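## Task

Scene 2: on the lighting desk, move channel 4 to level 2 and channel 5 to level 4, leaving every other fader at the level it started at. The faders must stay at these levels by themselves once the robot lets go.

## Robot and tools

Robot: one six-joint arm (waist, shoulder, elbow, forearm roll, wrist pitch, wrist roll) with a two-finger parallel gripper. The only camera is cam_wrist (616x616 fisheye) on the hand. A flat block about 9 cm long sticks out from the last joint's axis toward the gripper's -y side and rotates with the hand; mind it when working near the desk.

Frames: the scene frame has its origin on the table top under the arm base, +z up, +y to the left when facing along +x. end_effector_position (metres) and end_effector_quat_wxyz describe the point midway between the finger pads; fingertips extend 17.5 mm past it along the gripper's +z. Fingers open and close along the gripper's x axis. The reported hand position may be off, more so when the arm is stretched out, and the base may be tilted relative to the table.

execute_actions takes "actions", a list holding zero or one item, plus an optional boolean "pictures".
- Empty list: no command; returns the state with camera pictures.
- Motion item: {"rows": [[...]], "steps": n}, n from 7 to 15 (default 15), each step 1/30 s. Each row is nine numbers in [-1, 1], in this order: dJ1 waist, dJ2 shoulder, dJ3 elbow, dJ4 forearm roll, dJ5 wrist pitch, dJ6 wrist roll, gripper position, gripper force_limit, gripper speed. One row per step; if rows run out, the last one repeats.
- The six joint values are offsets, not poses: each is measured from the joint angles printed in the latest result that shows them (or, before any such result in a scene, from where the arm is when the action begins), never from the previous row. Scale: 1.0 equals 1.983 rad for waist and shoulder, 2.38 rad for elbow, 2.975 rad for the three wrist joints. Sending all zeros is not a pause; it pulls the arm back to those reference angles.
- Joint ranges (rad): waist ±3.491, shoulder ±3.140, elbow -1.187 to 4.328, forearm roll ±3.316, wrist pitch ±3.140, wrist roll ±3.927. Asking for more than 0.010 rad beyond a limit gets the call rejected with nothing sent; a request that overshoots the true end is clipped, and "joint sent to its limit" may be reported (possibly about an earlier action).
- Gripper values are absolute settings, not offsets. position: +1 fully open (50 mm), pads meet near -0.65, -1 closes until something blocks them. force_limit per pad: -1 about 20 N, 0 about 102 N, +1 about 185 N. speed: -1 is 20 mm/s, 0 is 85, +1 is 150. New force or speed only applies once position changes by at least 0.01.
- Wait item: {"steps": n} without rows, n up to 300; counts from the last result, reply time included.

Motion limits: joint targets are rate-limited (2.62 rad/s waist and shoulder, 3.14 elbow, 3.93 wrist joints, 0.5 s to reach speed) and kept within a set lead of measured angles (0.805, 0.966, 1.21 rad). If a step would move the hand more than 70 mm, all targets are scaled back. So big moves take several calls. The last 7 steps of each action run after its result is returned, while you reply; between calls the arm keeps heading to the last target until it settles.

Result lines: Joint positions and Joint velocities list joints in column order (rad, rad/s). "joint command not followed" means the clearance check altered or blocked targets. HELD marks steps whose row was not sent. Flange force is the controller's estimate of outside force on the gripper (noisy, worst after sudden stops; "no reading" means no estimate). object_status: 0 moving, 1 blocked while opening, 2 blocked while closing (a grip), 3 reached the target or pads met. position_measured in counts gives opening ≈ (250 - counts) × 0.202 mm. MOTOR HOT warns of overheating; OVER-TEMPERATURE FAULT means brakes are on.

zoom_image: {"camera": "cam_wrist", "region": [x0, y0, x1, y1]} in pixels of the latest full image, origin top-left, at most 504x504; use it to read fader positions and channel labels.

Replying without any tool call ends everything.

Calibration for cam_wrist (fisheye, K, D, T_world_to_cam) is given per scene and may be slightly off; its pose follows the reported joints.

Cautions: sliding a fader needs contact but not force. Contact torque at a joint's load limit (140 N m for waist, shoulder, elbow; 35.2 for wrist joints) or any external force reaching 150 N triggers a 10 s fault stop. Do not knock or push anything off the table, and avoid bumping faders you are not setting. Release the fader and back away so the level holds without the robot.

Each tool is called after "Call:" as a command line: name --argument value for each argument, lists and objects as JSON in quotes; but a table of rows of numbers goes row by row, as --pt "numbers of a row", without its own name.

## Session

Call:
execute_actions --actions '[]'

Scene clock: 0.00 s of 6000.00 s.
end_effector_position=(+0.4551, -0.0224, +0.2285) position_measured=3 object_status=3 end_effector_quat_wxyz=(-0.399, +0.885, +0.184, +0.152)
Joint positions: [-0.967  0.067 -0.093 -1.239 -2.13  -0.069]
Joint velocities: [-0.     0.     0.002 -0.002  0.     0.   ]
Flange force (N, the push that the arm receives, along the gripper's own x y z axes): no reading
camera_calibration (this result's frames):
cam_wrist: T_world_to_cam=[[0.890236, 0.24031, 0.386951, -0.487027], [0.41047, -0.791518, -0.452784, -0.0946192], [0.19747, 0.561916, -0.803278, 0.258081], [0, 0, 0, 1]] pos_world=[0.421444, -0.102875, 0.352924]

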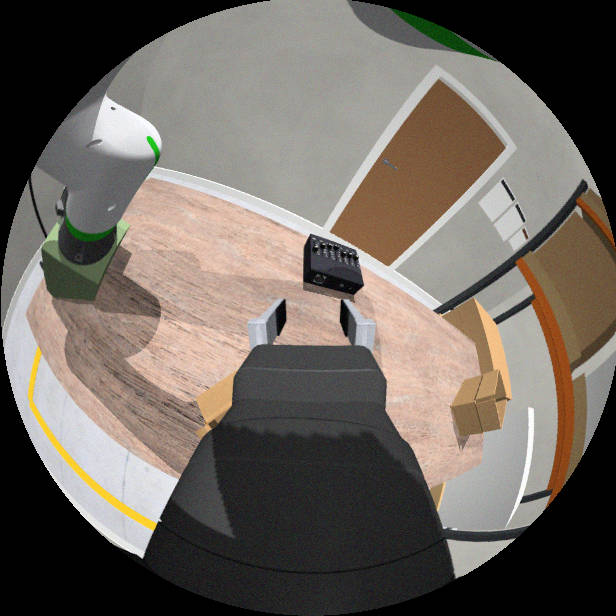

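Call:
zoom_image --camera "cam_wrist" --region '[285, 215, 385, 315]'

Region (285, 215, 385, 315) of cam_wrist's 616x616 image, scaled by 5.040, with more detail than that image has.

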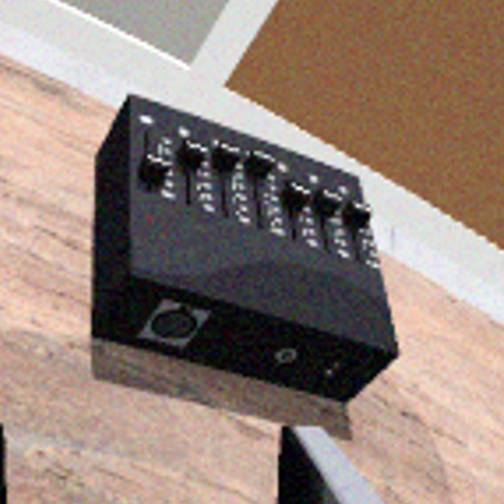

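Call:
execute_actions --actions '[{"rows": [[0.9468,-0.3166,-0.0956,0.5046,0.2805,-0.2579,1,-1,0]], "steps": 15}]'

Call:
execute_actions --actions '[{"steps": 30}]'

Scene clock: 5.30 s of 6000.00 s.
end_effector_position=(+0.4253, -0.0121, +0.1970) position_measured=3 object_status=3 end_effector_quat_wxyz=(-0.344, +0.924, +0.168, +0.018)
Joint positions: [-0.822 -0.045 -0.134 -1.022 -1.982 -0.206]
Joint velocities: [ 1.203 -0.921 -0.332  1.797  1.218 -1.117]
Flange force (N, the push that the arm receives, along the gripper's own x y z axes): [-4.2 13.7 -6.1]
Steps of this call (steps 1 to 90: nothing new was sent; then 2.03 s passed at rest; steps 91 to 98: the first 8 steps of this action). Readings (joint positions | what the end effector reports):
91: [-0.967 0.067 -0.093 -1.239 -2.130 -0.069] | position_measured=3 object_status=3
92: [-0.964 0.064 -0.094 -1.233 -2.127 -0.073] | position_measured=3 object_status=3
94: [-0.940 0.045 -0.101 -1.198 -2.102 -0.096] | position_measured=3 object_status=3
98: the state above

Scene clock: 6.30 s of 6000.00 s.
end_effector_position=(+0.4976, +0.0846, +0.1446) position_measured=3 object_status=3 end_effector_quat_wxyz=(+0.008, +0.773, +0.615, -0.157)
Joint positions: [ 0.604 -0.515 -0.304  0.144 -1.357 -0.78 ]
Joint velocities: [ 1.094 -0.164 -0.06   0.42   0.218 -0.199]
Flange force (N, the push that the arm receives, along the gripper's own x y z axes): [-3.4 -1.5 0.7]
Kept back: nothing.
Steps of this call (steps 1 to 7: the last 7 steps of your previous action; steps 8 to 30: the robot went on to your last target). Readings (joint positions | what the end effector reports):
1: [-0.779 -0.078 -0.146 -0.957 -1.938 -0.246] | position_measured=3 object_status=3
2: [-0.729 -0.111 -0.157 -0.883 -1.894 -0.287] | position_measured=3 object_status=3
4: [-0.626 -0.174 -0.180 -0.729 -1.811 -0.363] | position_measured=3 object_status=3
8: [-0.392 -0.289 -0.222 -0.436 -1.658 -0.504] | position_measured=3 object_status=3
30: the state above

Call:
execute_actions --actions '[{"rows": [[0.3217,-0.02,-0.0238,0.1288,0.0701,-0.0644,1,-1,0],[0.3217,-0.02,-0.0238,0.1288,0.0701,-0.0644,1,-1,0],[0.3217,-0.02,-0.0238,0.1288,0.0701,-0.0644,1,-1,0],[0.3217,-0.02,-0.0238,0.1288,0.0701,-0.0644,1,-1,0],[0.3217,-0.02,-0.0238,0.1288,0.0701,-0.0644,1,-1,0],[0.3217,0.0219,-0.0238,0.1288,0.0701,-0.0644,1,-1,0]], "steps": 15}]'

Call:
execute_actions --actions '[{"steps": 18}]' --pictures true

Call:
zoom_image --camera "cam_wrist" --region '[240, 200, 380, 340]'

Scene clock: 6.93 s of 6000.00 s.
end_effector_position=(+0.5268, +0.2282, +0.1425) position_measured=3 object_status=3 end_effector_quat_wxyz=(-0.005, +0.669, +0.742, -0.038)
Joint positions: [ 1.05  -0.556 -0.337  0.374 -1.233 -0.894]
Joint velocities: [ 0.929  0.098 -0.111  0.742  0.412 -0.377]
Flange force (N, the push that the arm receives, along the gripper's own x y z axes): [-0.4 -9.5 -10.1]
Steps of this call (steps 1 to 11: the robot went on to your last target; steps 12 to 19: the first 8 steps of this action). Readings (joint positions | what the end effector reports):
12: [0.910 -0.561 -0.321 0.262 -1.295 -0.837] | position_measured=3 object_status=3
13: [0.914 -0.561 -0.321 0.265 -1.294 -0.838] | position_measured=3 object_status=3
15: [0.939 -0.560 -0.324 0.285 -1.283 -0.848] | position_measured=3 object_status=3
19: the state above

Scene clock: 7.53 s of 6000.00 s.
end_effector_position=(+0.5238, +0.3144, +0.1191) position_measured=3 object_status=3 end_effector_quat_wxyz=(+0.001, +0.605, +0.796, -0.000)
Joint positions: [ 1.242 -0.472 -0.361  0.528 -1.148 -0.972]
Joint velocities: [ 0.     0.    -0.001 -0.001  0.     0.001]
Flange force (N, the push that the arm receives, along the gripper's own x y z axes): [-1.1 -4.0 -1.9]
Kept back: nothing.
Steps of this call (steps 1 to 7: the last 7 steps of your previous action; steps 8 to 18: the robot went on to your last target). Readings (joint positions | what the end effector reports):
1: [1.081 -0.551 -0.341 0.399 -1.220 -0.906] | position_measured=3 object_status=3
2: [1.110 -0.543 -0.345 0.422 -1.207 -0.918] | position_measured=3 object_status=3
4: [1.164 -0.516 -0.351 0.465 -1.183 -0.940] | position_measured=3 object_status=3
8: [1.234 -0.476 -0.360 0.522 -1.151 -0.969] | position_measured=3 object_status=3
18: the state above
camera_calibration (this result's frames):
cam_wrist: T_world_to_cam=[[-0.269433, 0.961852, -0.0474009, -0.15444], [0.924505, 0.272125, 0.266906, -0.595126], [0.269623, 0.0280907, -0.962556, 0.116401], [0, 0, 0, 1]] pos_world=[0.477201, 0.307227, 0.263564]

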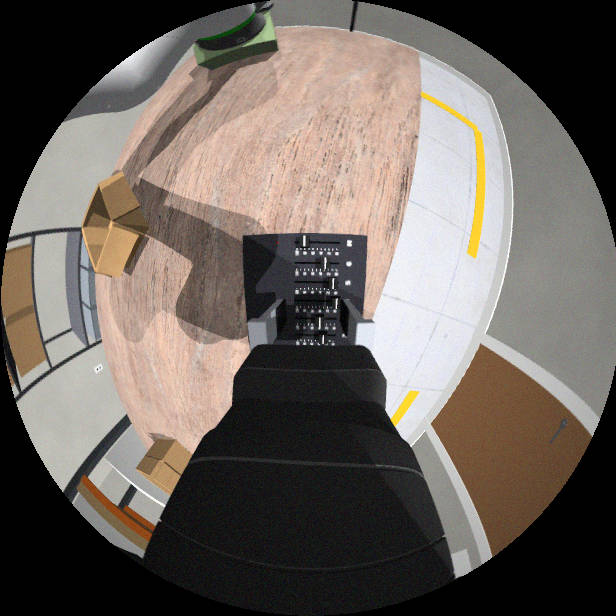

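Region (240, 200, 380, 340) of cam_wrist's 616x616 image, scaled by 3.600, with more detail than that image has.

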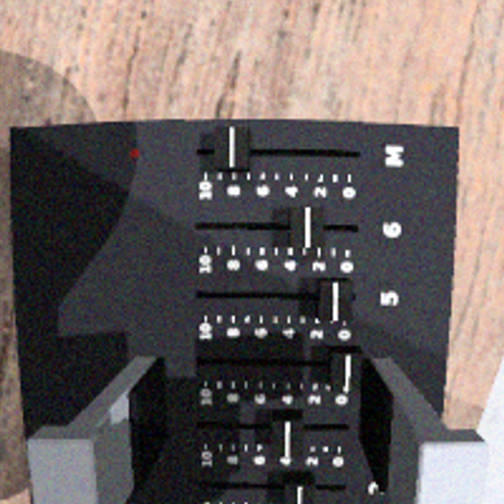

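Call:
execute_actions --actions '[{"rows": [[-0.01997,0.04039,-0.00824,0.00202,0.03566,-0.00618,1,-1,0]], "steps": 15}]'

Call:
execute_actions --actions '[{"steps": 9}]' --pictures true

Call:
zoom_image --camera "cam_wrist" --region '[245, 220, 385, 360]'

Scene clock: 8.97 s of 6000.00 s.
end_effector_position=(+0.5220, +0.3304, +0.0777) position_measured=3 object_status=3 end_effector_quat_wxyz=(+0.001, +0.605, +0.796, -0.000)
Joint positions: [ 1.203 -0.394 -0.38   0.533 -1.045 -0.99 ]
Joint velocities: [-0.05   0.095 -0.024  0.008  0.129 -0.021]
Flange force (N, the push that the arm receives, along the gripper's own x y z axes): [5.7 13.1 22.8]
Steps of this call (steps 1 to 15: the robot went on to your last target; steps 16 to 35: nothing new was sent; steps 36 to 43: the first 8 steps of this action). Readings (joint positions | what the end effector reports):
36: [1.242 -0.472 -0.361 0.528 -1.148 -0.972] | position_measured=3 object_status=3
37: [1.240 -0.468 -0.361 0.528 -1.143 -0.973] | position_measured=3 object_status=3
39: [1.228 -0.445 -0.367 0.530 -1.112 -0.978] | position_measured=3 object_status=3
43: the state above

Scene clock: 9.27 s of 6000.00 s.
end_effector_position=(+0.5221, +0.3307, +0.0767) position_measured=3 object_status=3 end_effector_quat_wxyz=(+0.001, +0.605, +0.796, +0.000)
Joint positions: [ 1.202 -0.392 -0.38   0.534 -1.042 -0.99 ]
Joint velocities: [-0.     0.001  0.    -0.001  0.    -0.001]
Flange force (N, the push that the arm receives, along the gripper's own x y z axes): [-2.0 -2.6 -1.9]
Kept back: nothing.
Steps of this call (steps 1 to 7: the last 7 steps of your previous action; steps 8 to 9: the robot went on to your last target). Readings (joint positions | what the end effector reports):
1: [1.202 -0.392 -0.380 0.534 -1.043 -0.990] | position_measured=3 object_status=3
2: [1.202 -0.392 -0.380 0.534 -1.042 -0.990] | position_measured=3 object_status=3
4: [1.202 -0.392 -0.380 0.534 -1.042 -0.990] | position_measured=3 object_status=3
8: [1.202 -0.392 -0.380 0.534 -1.042 -0.990] | position_measured=3 object_status=3
9: the state above
camera_calibration (this result's frames):
cam_wrist: T_world_to_cam=[[-0.269474, 0.961841, -0.0473877, -0.172605], [0.924454, 0.272157, 0.267048, -0.586689], [0.269755, 0.0281549, -0.962517, 0.0755383], [0, 0, 0, 1]] pos_world=[0.475478, 0.323563, 0.221202]

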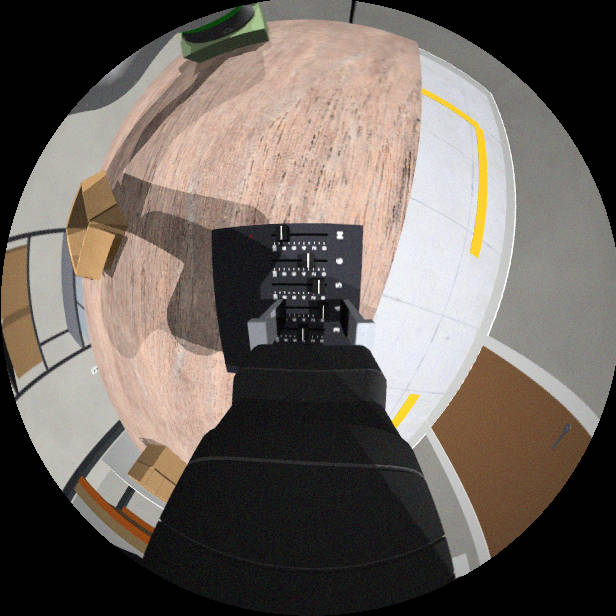

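Region (245, 220, 385, 360) of cam_wrist's 616x616 image, scaled by 3.600, with more detail than that image has.

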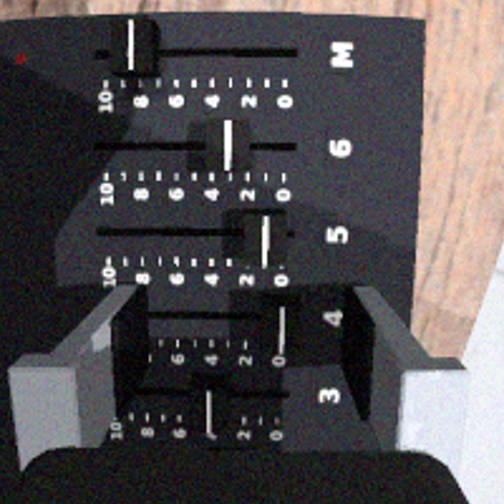

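Call:
execute_actions --actions '[{"rows": [[0,0,0,0,0,0,-1,-1,-0.2]], "steps": 15}]'

Call:
execute_actions --actions '[{"steps": 14}]' --pictures true

Call:
zoom_image --camera "cam_wrist" --region '[245, 220, 385, 360]'

Scene clock: 10.30 s of 6000.00 s.
end_effector_position=(+0.5221, +0.3307, +0.0767) position_measured=93 object_status=0 end_effector_quat_wxyz=(+0.001, +0.605, +0.796, -0.000)
Joint positions: [ 1.202 -0.392 -0.38   0.534 -1.042 -0.99 ]
Joint velocities: [ 0.    -0.     0.001 -0.002  0.     0.   ]
Flange force (N, the push that the arm receives, along the gripper's own x y z axes): [-1.7 -4.6 -2.5]
Steps of this call (steps 1 to 15: the robot went on to your last target; steps 16 to 23: nothing new was sent; steps 24 to 31: the first 8 steps of this action). Readings (joint positions | what the end effector reports):
24: [1.202 -0.392 -0.380 0.534 -1.042 -0.990] | position_measured=10 object_status=0
25: [1.202 -0.392 -0.380 0.534 -1.042 -0.990] | position_measured=21 object_status=0
27: [1.202 -0.392 -0.380 0.534 -1.042 -0.990] | position_measured=45 object_status=0
31: the state above

Scene clock: 10.77 s of 6000.00 s.
end_effector_position=(+0.5221, +0.3307, +0.0767) position_measured=202 object_status=0 end_effector_quat_wxyz=(+0.001, +0.605, +0.796, +0.000)
Joint positions: [ 1.202 -0.392 -0.38   0.534 -1.042 -0.99 ]
Joint velocities: [-0.    -0.    -0.002 -0.001 -0.    -0.   ]
Flange force (N, the push that the arm receives, along the gripper's own x y z axes): [1.0 -4.7 -3.4]
Kept back: nothing.
Steps of this call (steps 1 to 7: the last 7 steps of your previous action; steps 8 to 14: the robot went on to your last target). Readings (joint positions | what the end effector reports):
1: [1.202 -0.392 -0.380 0.534 -1.042 -0.990] | position_measured=104 object_status=0
2: [1.202 -0.392 -0.380 0.534 -1.042 -0.990] | position_measured=116 object_status=0
4: [1.202 -0.392 -0.380 0.534 -1.042 -0.990] | position_measured=140 object_status=0
8: [1.202 -0.392 -0.380 0.534 -1.042 -0.990] | position_measured=187 object_status=0
14: the state above
camera_calibration (this result's frames):
cam_wrist: T_world_to_cam=[[-0.26948, 0.961841, -0.0473611, -0.172619], [0.924452, 0.272155, 0.267057, -0.586688], [0.269756, 0.0281836, -0.962516, 0.0755159], [0, 0, 0, 1]] pos_world=[0.475477, 0.323574, 0.221189]

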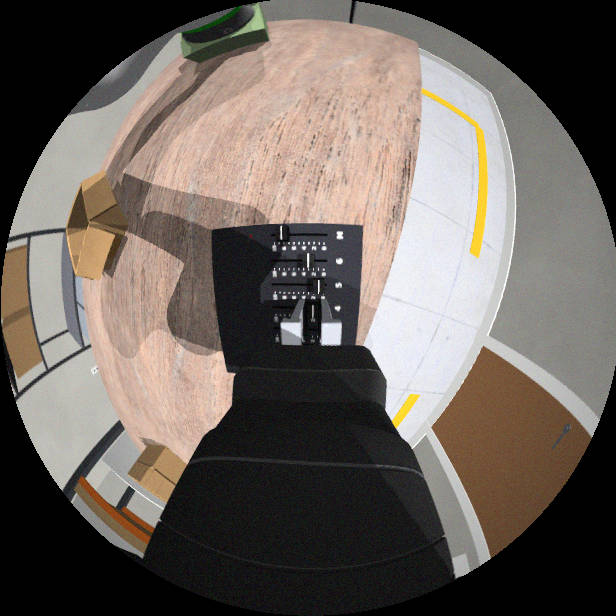

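Region (245, 220, 385, 360) of cam_wrist's 616x616 image, scaled by 3.600, with more detail than that image has.

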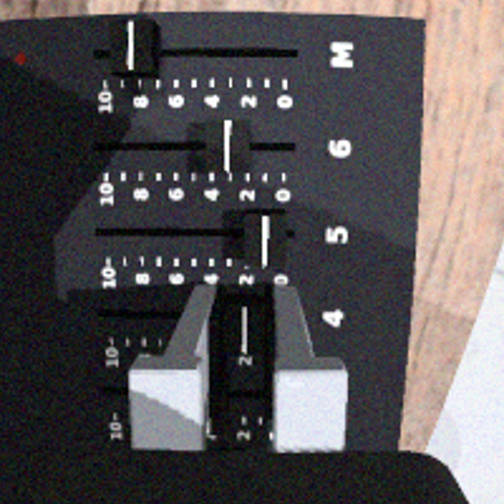

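Call:
execute_actions --actions '[{"rows": [[0,0,0,0,0,0,1,-1,0.5],[0,0,0,0,0,0,1,-1,0.5],[0,0,0,0,0,0,1,-1,0.5],[0,0,0,0,0,0,1,-1,0.5],[0,0,0,0,0,0,1,-1,0.5],[0,0,0,0,0,0,1,-1,0.5],[0,0,0,0,0,0,1,-1,0.5],[0,0,0,0,0,0,1,-1,0.5],[0,0,0,0,0,0,1,-1,0.5],[0.0113,-0.02799,-0.03172,0.00578,0.00188,-0.01146,1,-1,0.5]], "steps": 15}]'

Call:
execute_actions --actions '[{"steps": 14}]' --pictures true

Call:
zoom_image --camera "cam_wrist" --region '[245, 220, 385, 360]'

Scene clock: 11.40 s of 6000.00 s.
end_effector_position=(+0.5221, +0.3307, +0.0767) position_measured=56 object_status=0 end_effector_quat_wxyz=(+0.001, +0.605, +0.796, +0.000)
Joint positions: [ 1.202 -0.392 -0.38   0.534 -1.042 -0.99 ]
Joint velocities: [-0.    -0.    -0.002 -0.001 -0.     0.001]
Flange force (N, the push that the arm receives, along the gripper's own x y z axes): [-1.7 -2.9 -1.9]
Steps of this call (steps 1 to 11: the robot went on to your last target; steps 12 to 19: the first 8 steps of this action). Readings (joint positions | what the end effector reports):
12: [1.202 -0.392 -0.380 0.534 -1.042 -0.990] | position_measured=192 object_status=0
13: [1.202 -0.392 -0.380 0.534 -1.042 -0.990] | position_measured=172 object_status=0
15: [1.202 -0.392 -0.380 0.534 -1.042 -0.990] | position_measured=134 object_status=0
19: the state above

Scene clock: 11.87 s of 6000.00 s.
end_effector_position=(+0.5028, +0.3160, +0.0767) position_measured=3 object_status=3 end_effector_quat_wxyz=(+0.001, +0.605, +0.796, +0.000)
Joint positions: [ 1.224 -0.447 -0.456  0.551 -1.036 -1.024]
Joint velocities: [ 0.    -0.001 -0.    -0.001  0.001 -0.001]
Flange force (N, the push that the arm receives, along the gripper's own x y z axes): [-1.4 -2.4 -1.4]
Kept back: nothing.
Steps of this call (steps 1 to 7: the last 7 steps of your previous action; steps 8 to 14: the robot went on to your last target). Readings (joint positions | what the end effector reports):
1: [1.202 -0.392 -0.380 0.534 -1.042 -0.990] | position_measured=37 object_status=0
2: [1.202 -0.392 -0.380 0.534 -1.042 -0.990] | position_measured=18 object_status=0
4: [1.207 -0.403 -0.395 0.539 -1.041 -0.997] | position_measured=3 object_status=0
8: [1.223 -0.445 -0.452 0.550 -1.037 -1.023] | position_measured=3 object_status=0
14: the state above
camera_calibration (this result's frames):
cam_wrist: T_world_to_cam=[[-0.269534, 0.961831, -0.0472541, -0.163654], [0.924478, 0.272181, 0.26694, -0.564802], [0.269613, 0.028264, -0.962554, 0.0811595], [0, 0, 0, 1]] pos_world=[0.456155, 0.308842, 0.221155]

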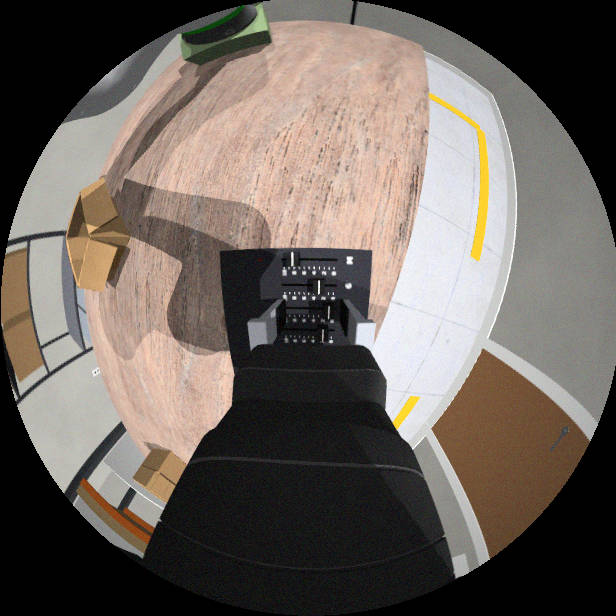

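Region (245, 220, 385, 360) of cam_wrist's 616x616 image, scaled by 3.600, with more detail than that image has.

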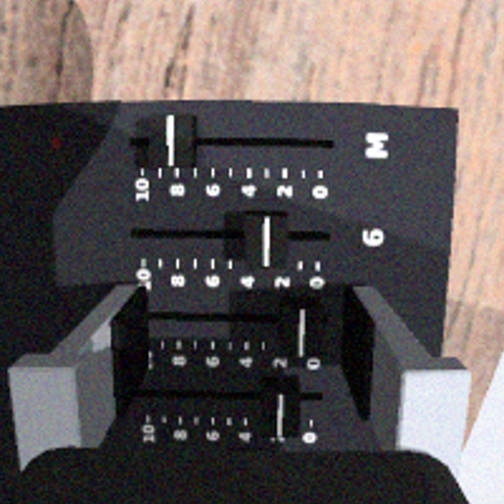

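Call:
execute_actions --actions '[{"rows": [[0.0004,0.00056,0.00037,0,0,0,-1,-1,-0.2]], "steps": 15}]'

Call:
execute_actions --actions '[{"steps": 13}]' --pictures true

Call:
execute_actions --actions '[{"rows": [[0,0,0,0,0,0,1,-1,0.3],[0,0,0,0,0,0,1,-1,0.3],[0,0,0,0,0,0,1,-1,0.3],[0,0,0,0,0,0,1,-1,0.3],[0,-0.04,0,0,0,0,1,-1,0.3]], "steps": 15}]'

Call:
execute_actions --actions '[{"steps": 10}]' --pictures true

Call:
zoom_image --camera "cam_wrist" --region '[245, 220, 385, 360]'

Scene clock: 14.23 s of 6000.00 s.
end_effector_position=(+0.5027, +0.3167, +0.0766) position_measured=93 object_status=0 end_effector_quat_wxyz=(+0.001, +0.604, +0.797, +0.000)
Joint positions: [ 1.225 -0.446 -0.455  0.551 -1.036 -1.024]
Joint velocities: [ 0.     0.001  0.001 -0.001  0.     0.   ]
Flange force (N, the push that the arm receives, along the gripper's own x y z axes): [-0.8 -4.2 -3.9]
Steps of this call (steps 1 to 30: the robot went on to your last target; steps 31 to 63: nothing new was sent; steps 64 to 71: the first 8 steps of this action). Readings (joint positions | what the end effector reports):
64: [1.224 -0.447 -0.456 0.551 -1.036 -1.024] | position_measured=10 object_status=0
65: [1.225 -0.447 -0.456 0.551 -1.036 -1.024] | position_measured=21 object_status=0
67: [1.225 -0.446 -0.455 0.551 -1.036 -1.024] | position_measured=45 object_status=0
71: the state above

Scene clock: 14.67 s of 6000.00 s.
end_effector_position=(+0.5027, +0.3167, +0.0766) position_measured=202 object_status=0 end_effector_quat_wxyz=(+0.001, +0.604, +0.797, +0.000)
Joint positions: [ 1.225 -0.446 -0.455  0.551 -1.036 -1.024]
Joint velocities: [-0.    -0.     0.001  0.    -0.    -0.001]
Flange force (N, the push that the arm receives, along the gripper's own x y z axes): [0.4 -3.8 -2.4]
Kept back: nothing.
Steps of this call (steps 1 to 7: the last 7 steps of your previous action; steps 8 to 13: the robot went on to your last target). Readings (joint positions | what the end effector reports):
1: [1.225 -0.446 -0.455 0.551 -1.036 -1.024] | position_measured=104 object_status=0
2: [1.225 -0.446 -0.455 0.551 -1.036 -1.024] | position_measured=116 object_status=0
4: [1.225 -0.446 -0.455 0.551 -1.036 -1.024] | position_measured=140 object_status=0
8: [1.225 -0.446 -0.455 0.551 -1.036 -1.024] | position_measured=187 object_status=0
13: the state above
camera_calibration (this result's frames):
cam_wrist: T_world_to_cam=[[-0.270209, 0.961663, -0.0468071, -0.163954], [0.924374, 0.272715, 0.266758, -0.564999], [0.269297, 0.0288132, -0.962626, 0.0810613], [0, 0, 0, 1]] pos_world=[0.456139, 0.309417, 0.221076]

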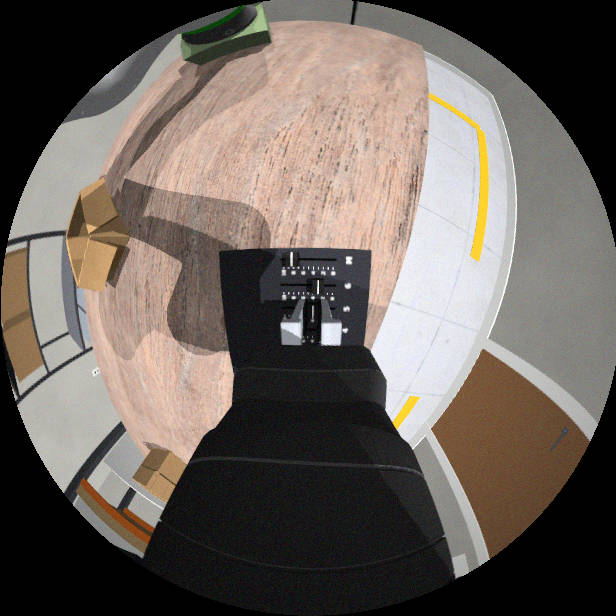

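Scene clock: 14.93 s of 6000.00 s.
end_effector_position=(+0.5083, +0.3156, +0.0871) position_measured=72 object_status=0 end_effector_quat_wxyz=(+0.000, +0.609, +0.793, +0.012)
Joint positions: [ 1.225 -0.473 -0.455  0.551 -1.036 -1.024]
Joint velocities: [ 0.    -0.522  0.     0.     0.001  0.002]
Flange force (N, the push that the arm receives, along the gripper's own x y z axes): [14.3 4.5 18.3]
Steps of this call (steps 1 to 8: the first 8 steps of this action). Readings (joint positions | what the end effector reports):
1: [1.225 -0.446 -0.455 0.551 -1.036 -1.024] | position_measured=202 object_status=0
2: [1.225 -0.446 -0.455 0.551 -1.036 -1.024] | position_measured=181 object_status=0
4: [1.225 -0.446 -0.455 0.551 -1.036 -1.024] | position_measured=141 object_status=0
8: the state above

Scene clock: 15.27 s of 6000.00 s.
end_effector_position=(+0.5187, +0.3127, +0.1077) position_measured=3 object_status=0 end_effector_quat_wxyz=(-0.002, +0.618, +0.785, +0.035)
Joint positions: [ 1.225 -0.525 -0.455  0.551 -1.036 -1.024]
Joint velocities: [ 0.    -0.001 -0.002 -0.001  0.     0.001]
Flange force (N, the push that the arm receives, along the gripper's own x y z axes): [-2.7 -3.5 -3.9]
Kept back: nothing.
Steps of this call (steps 1 to 7: the last 7 steps of your previous action; steps 8 to 10: the robot went on to your last target). Readings (joint positions | what the end effector reports):
1: [1.225 -0.492 -0.455 0.551 -1.036 -1.024] | position_measured=55 object_status=0
2: [1.225 -0.507 -0.455 0.551 -1.036 -1.024] | position_measured=38 object_status=0
4: [1.225 -0.524 -0.455 0.551 -1.036 -1.024] | position_measured=7 object_status=0
8: [1.225 -0.525 -0.455 0.551 -1.036 -1.024] | position_measured=3 object_status=0
10: the state above
camera_calibration (this result's frames):
cam_wrist: T_world_to_cam=[[-0.234915, 0.972016, 0.000845451, -0.180971], [0.921865, 0.222519, 0.317254, -0.575449], [0.308187, 0.0753071, -0.94834, 0.0705269], [0, 0, 0, 1]] pos_world=[0.466238, 0.298644, 0.2496]

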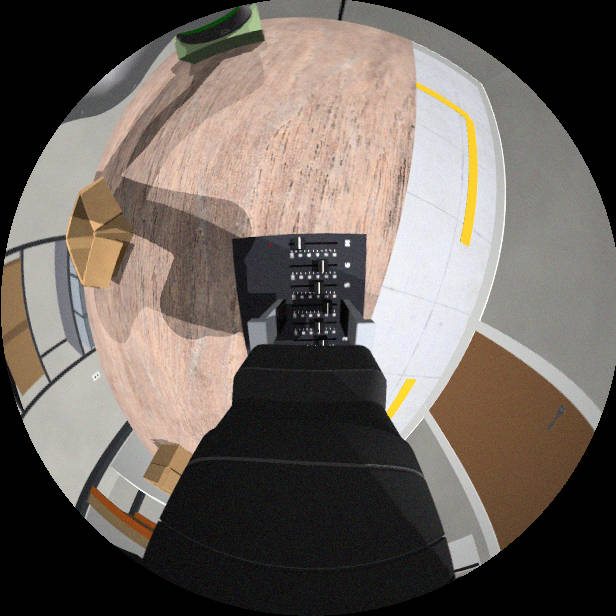

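Region (245, 220, 385, 360) of cam_wrist's 616x616 image, scaled by 3.600, with more detail than that image has.

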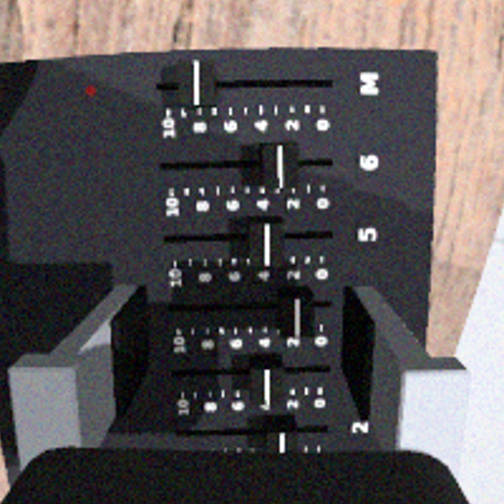

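Call:
finished_scene --scene 2

The scene is finished: the task was done.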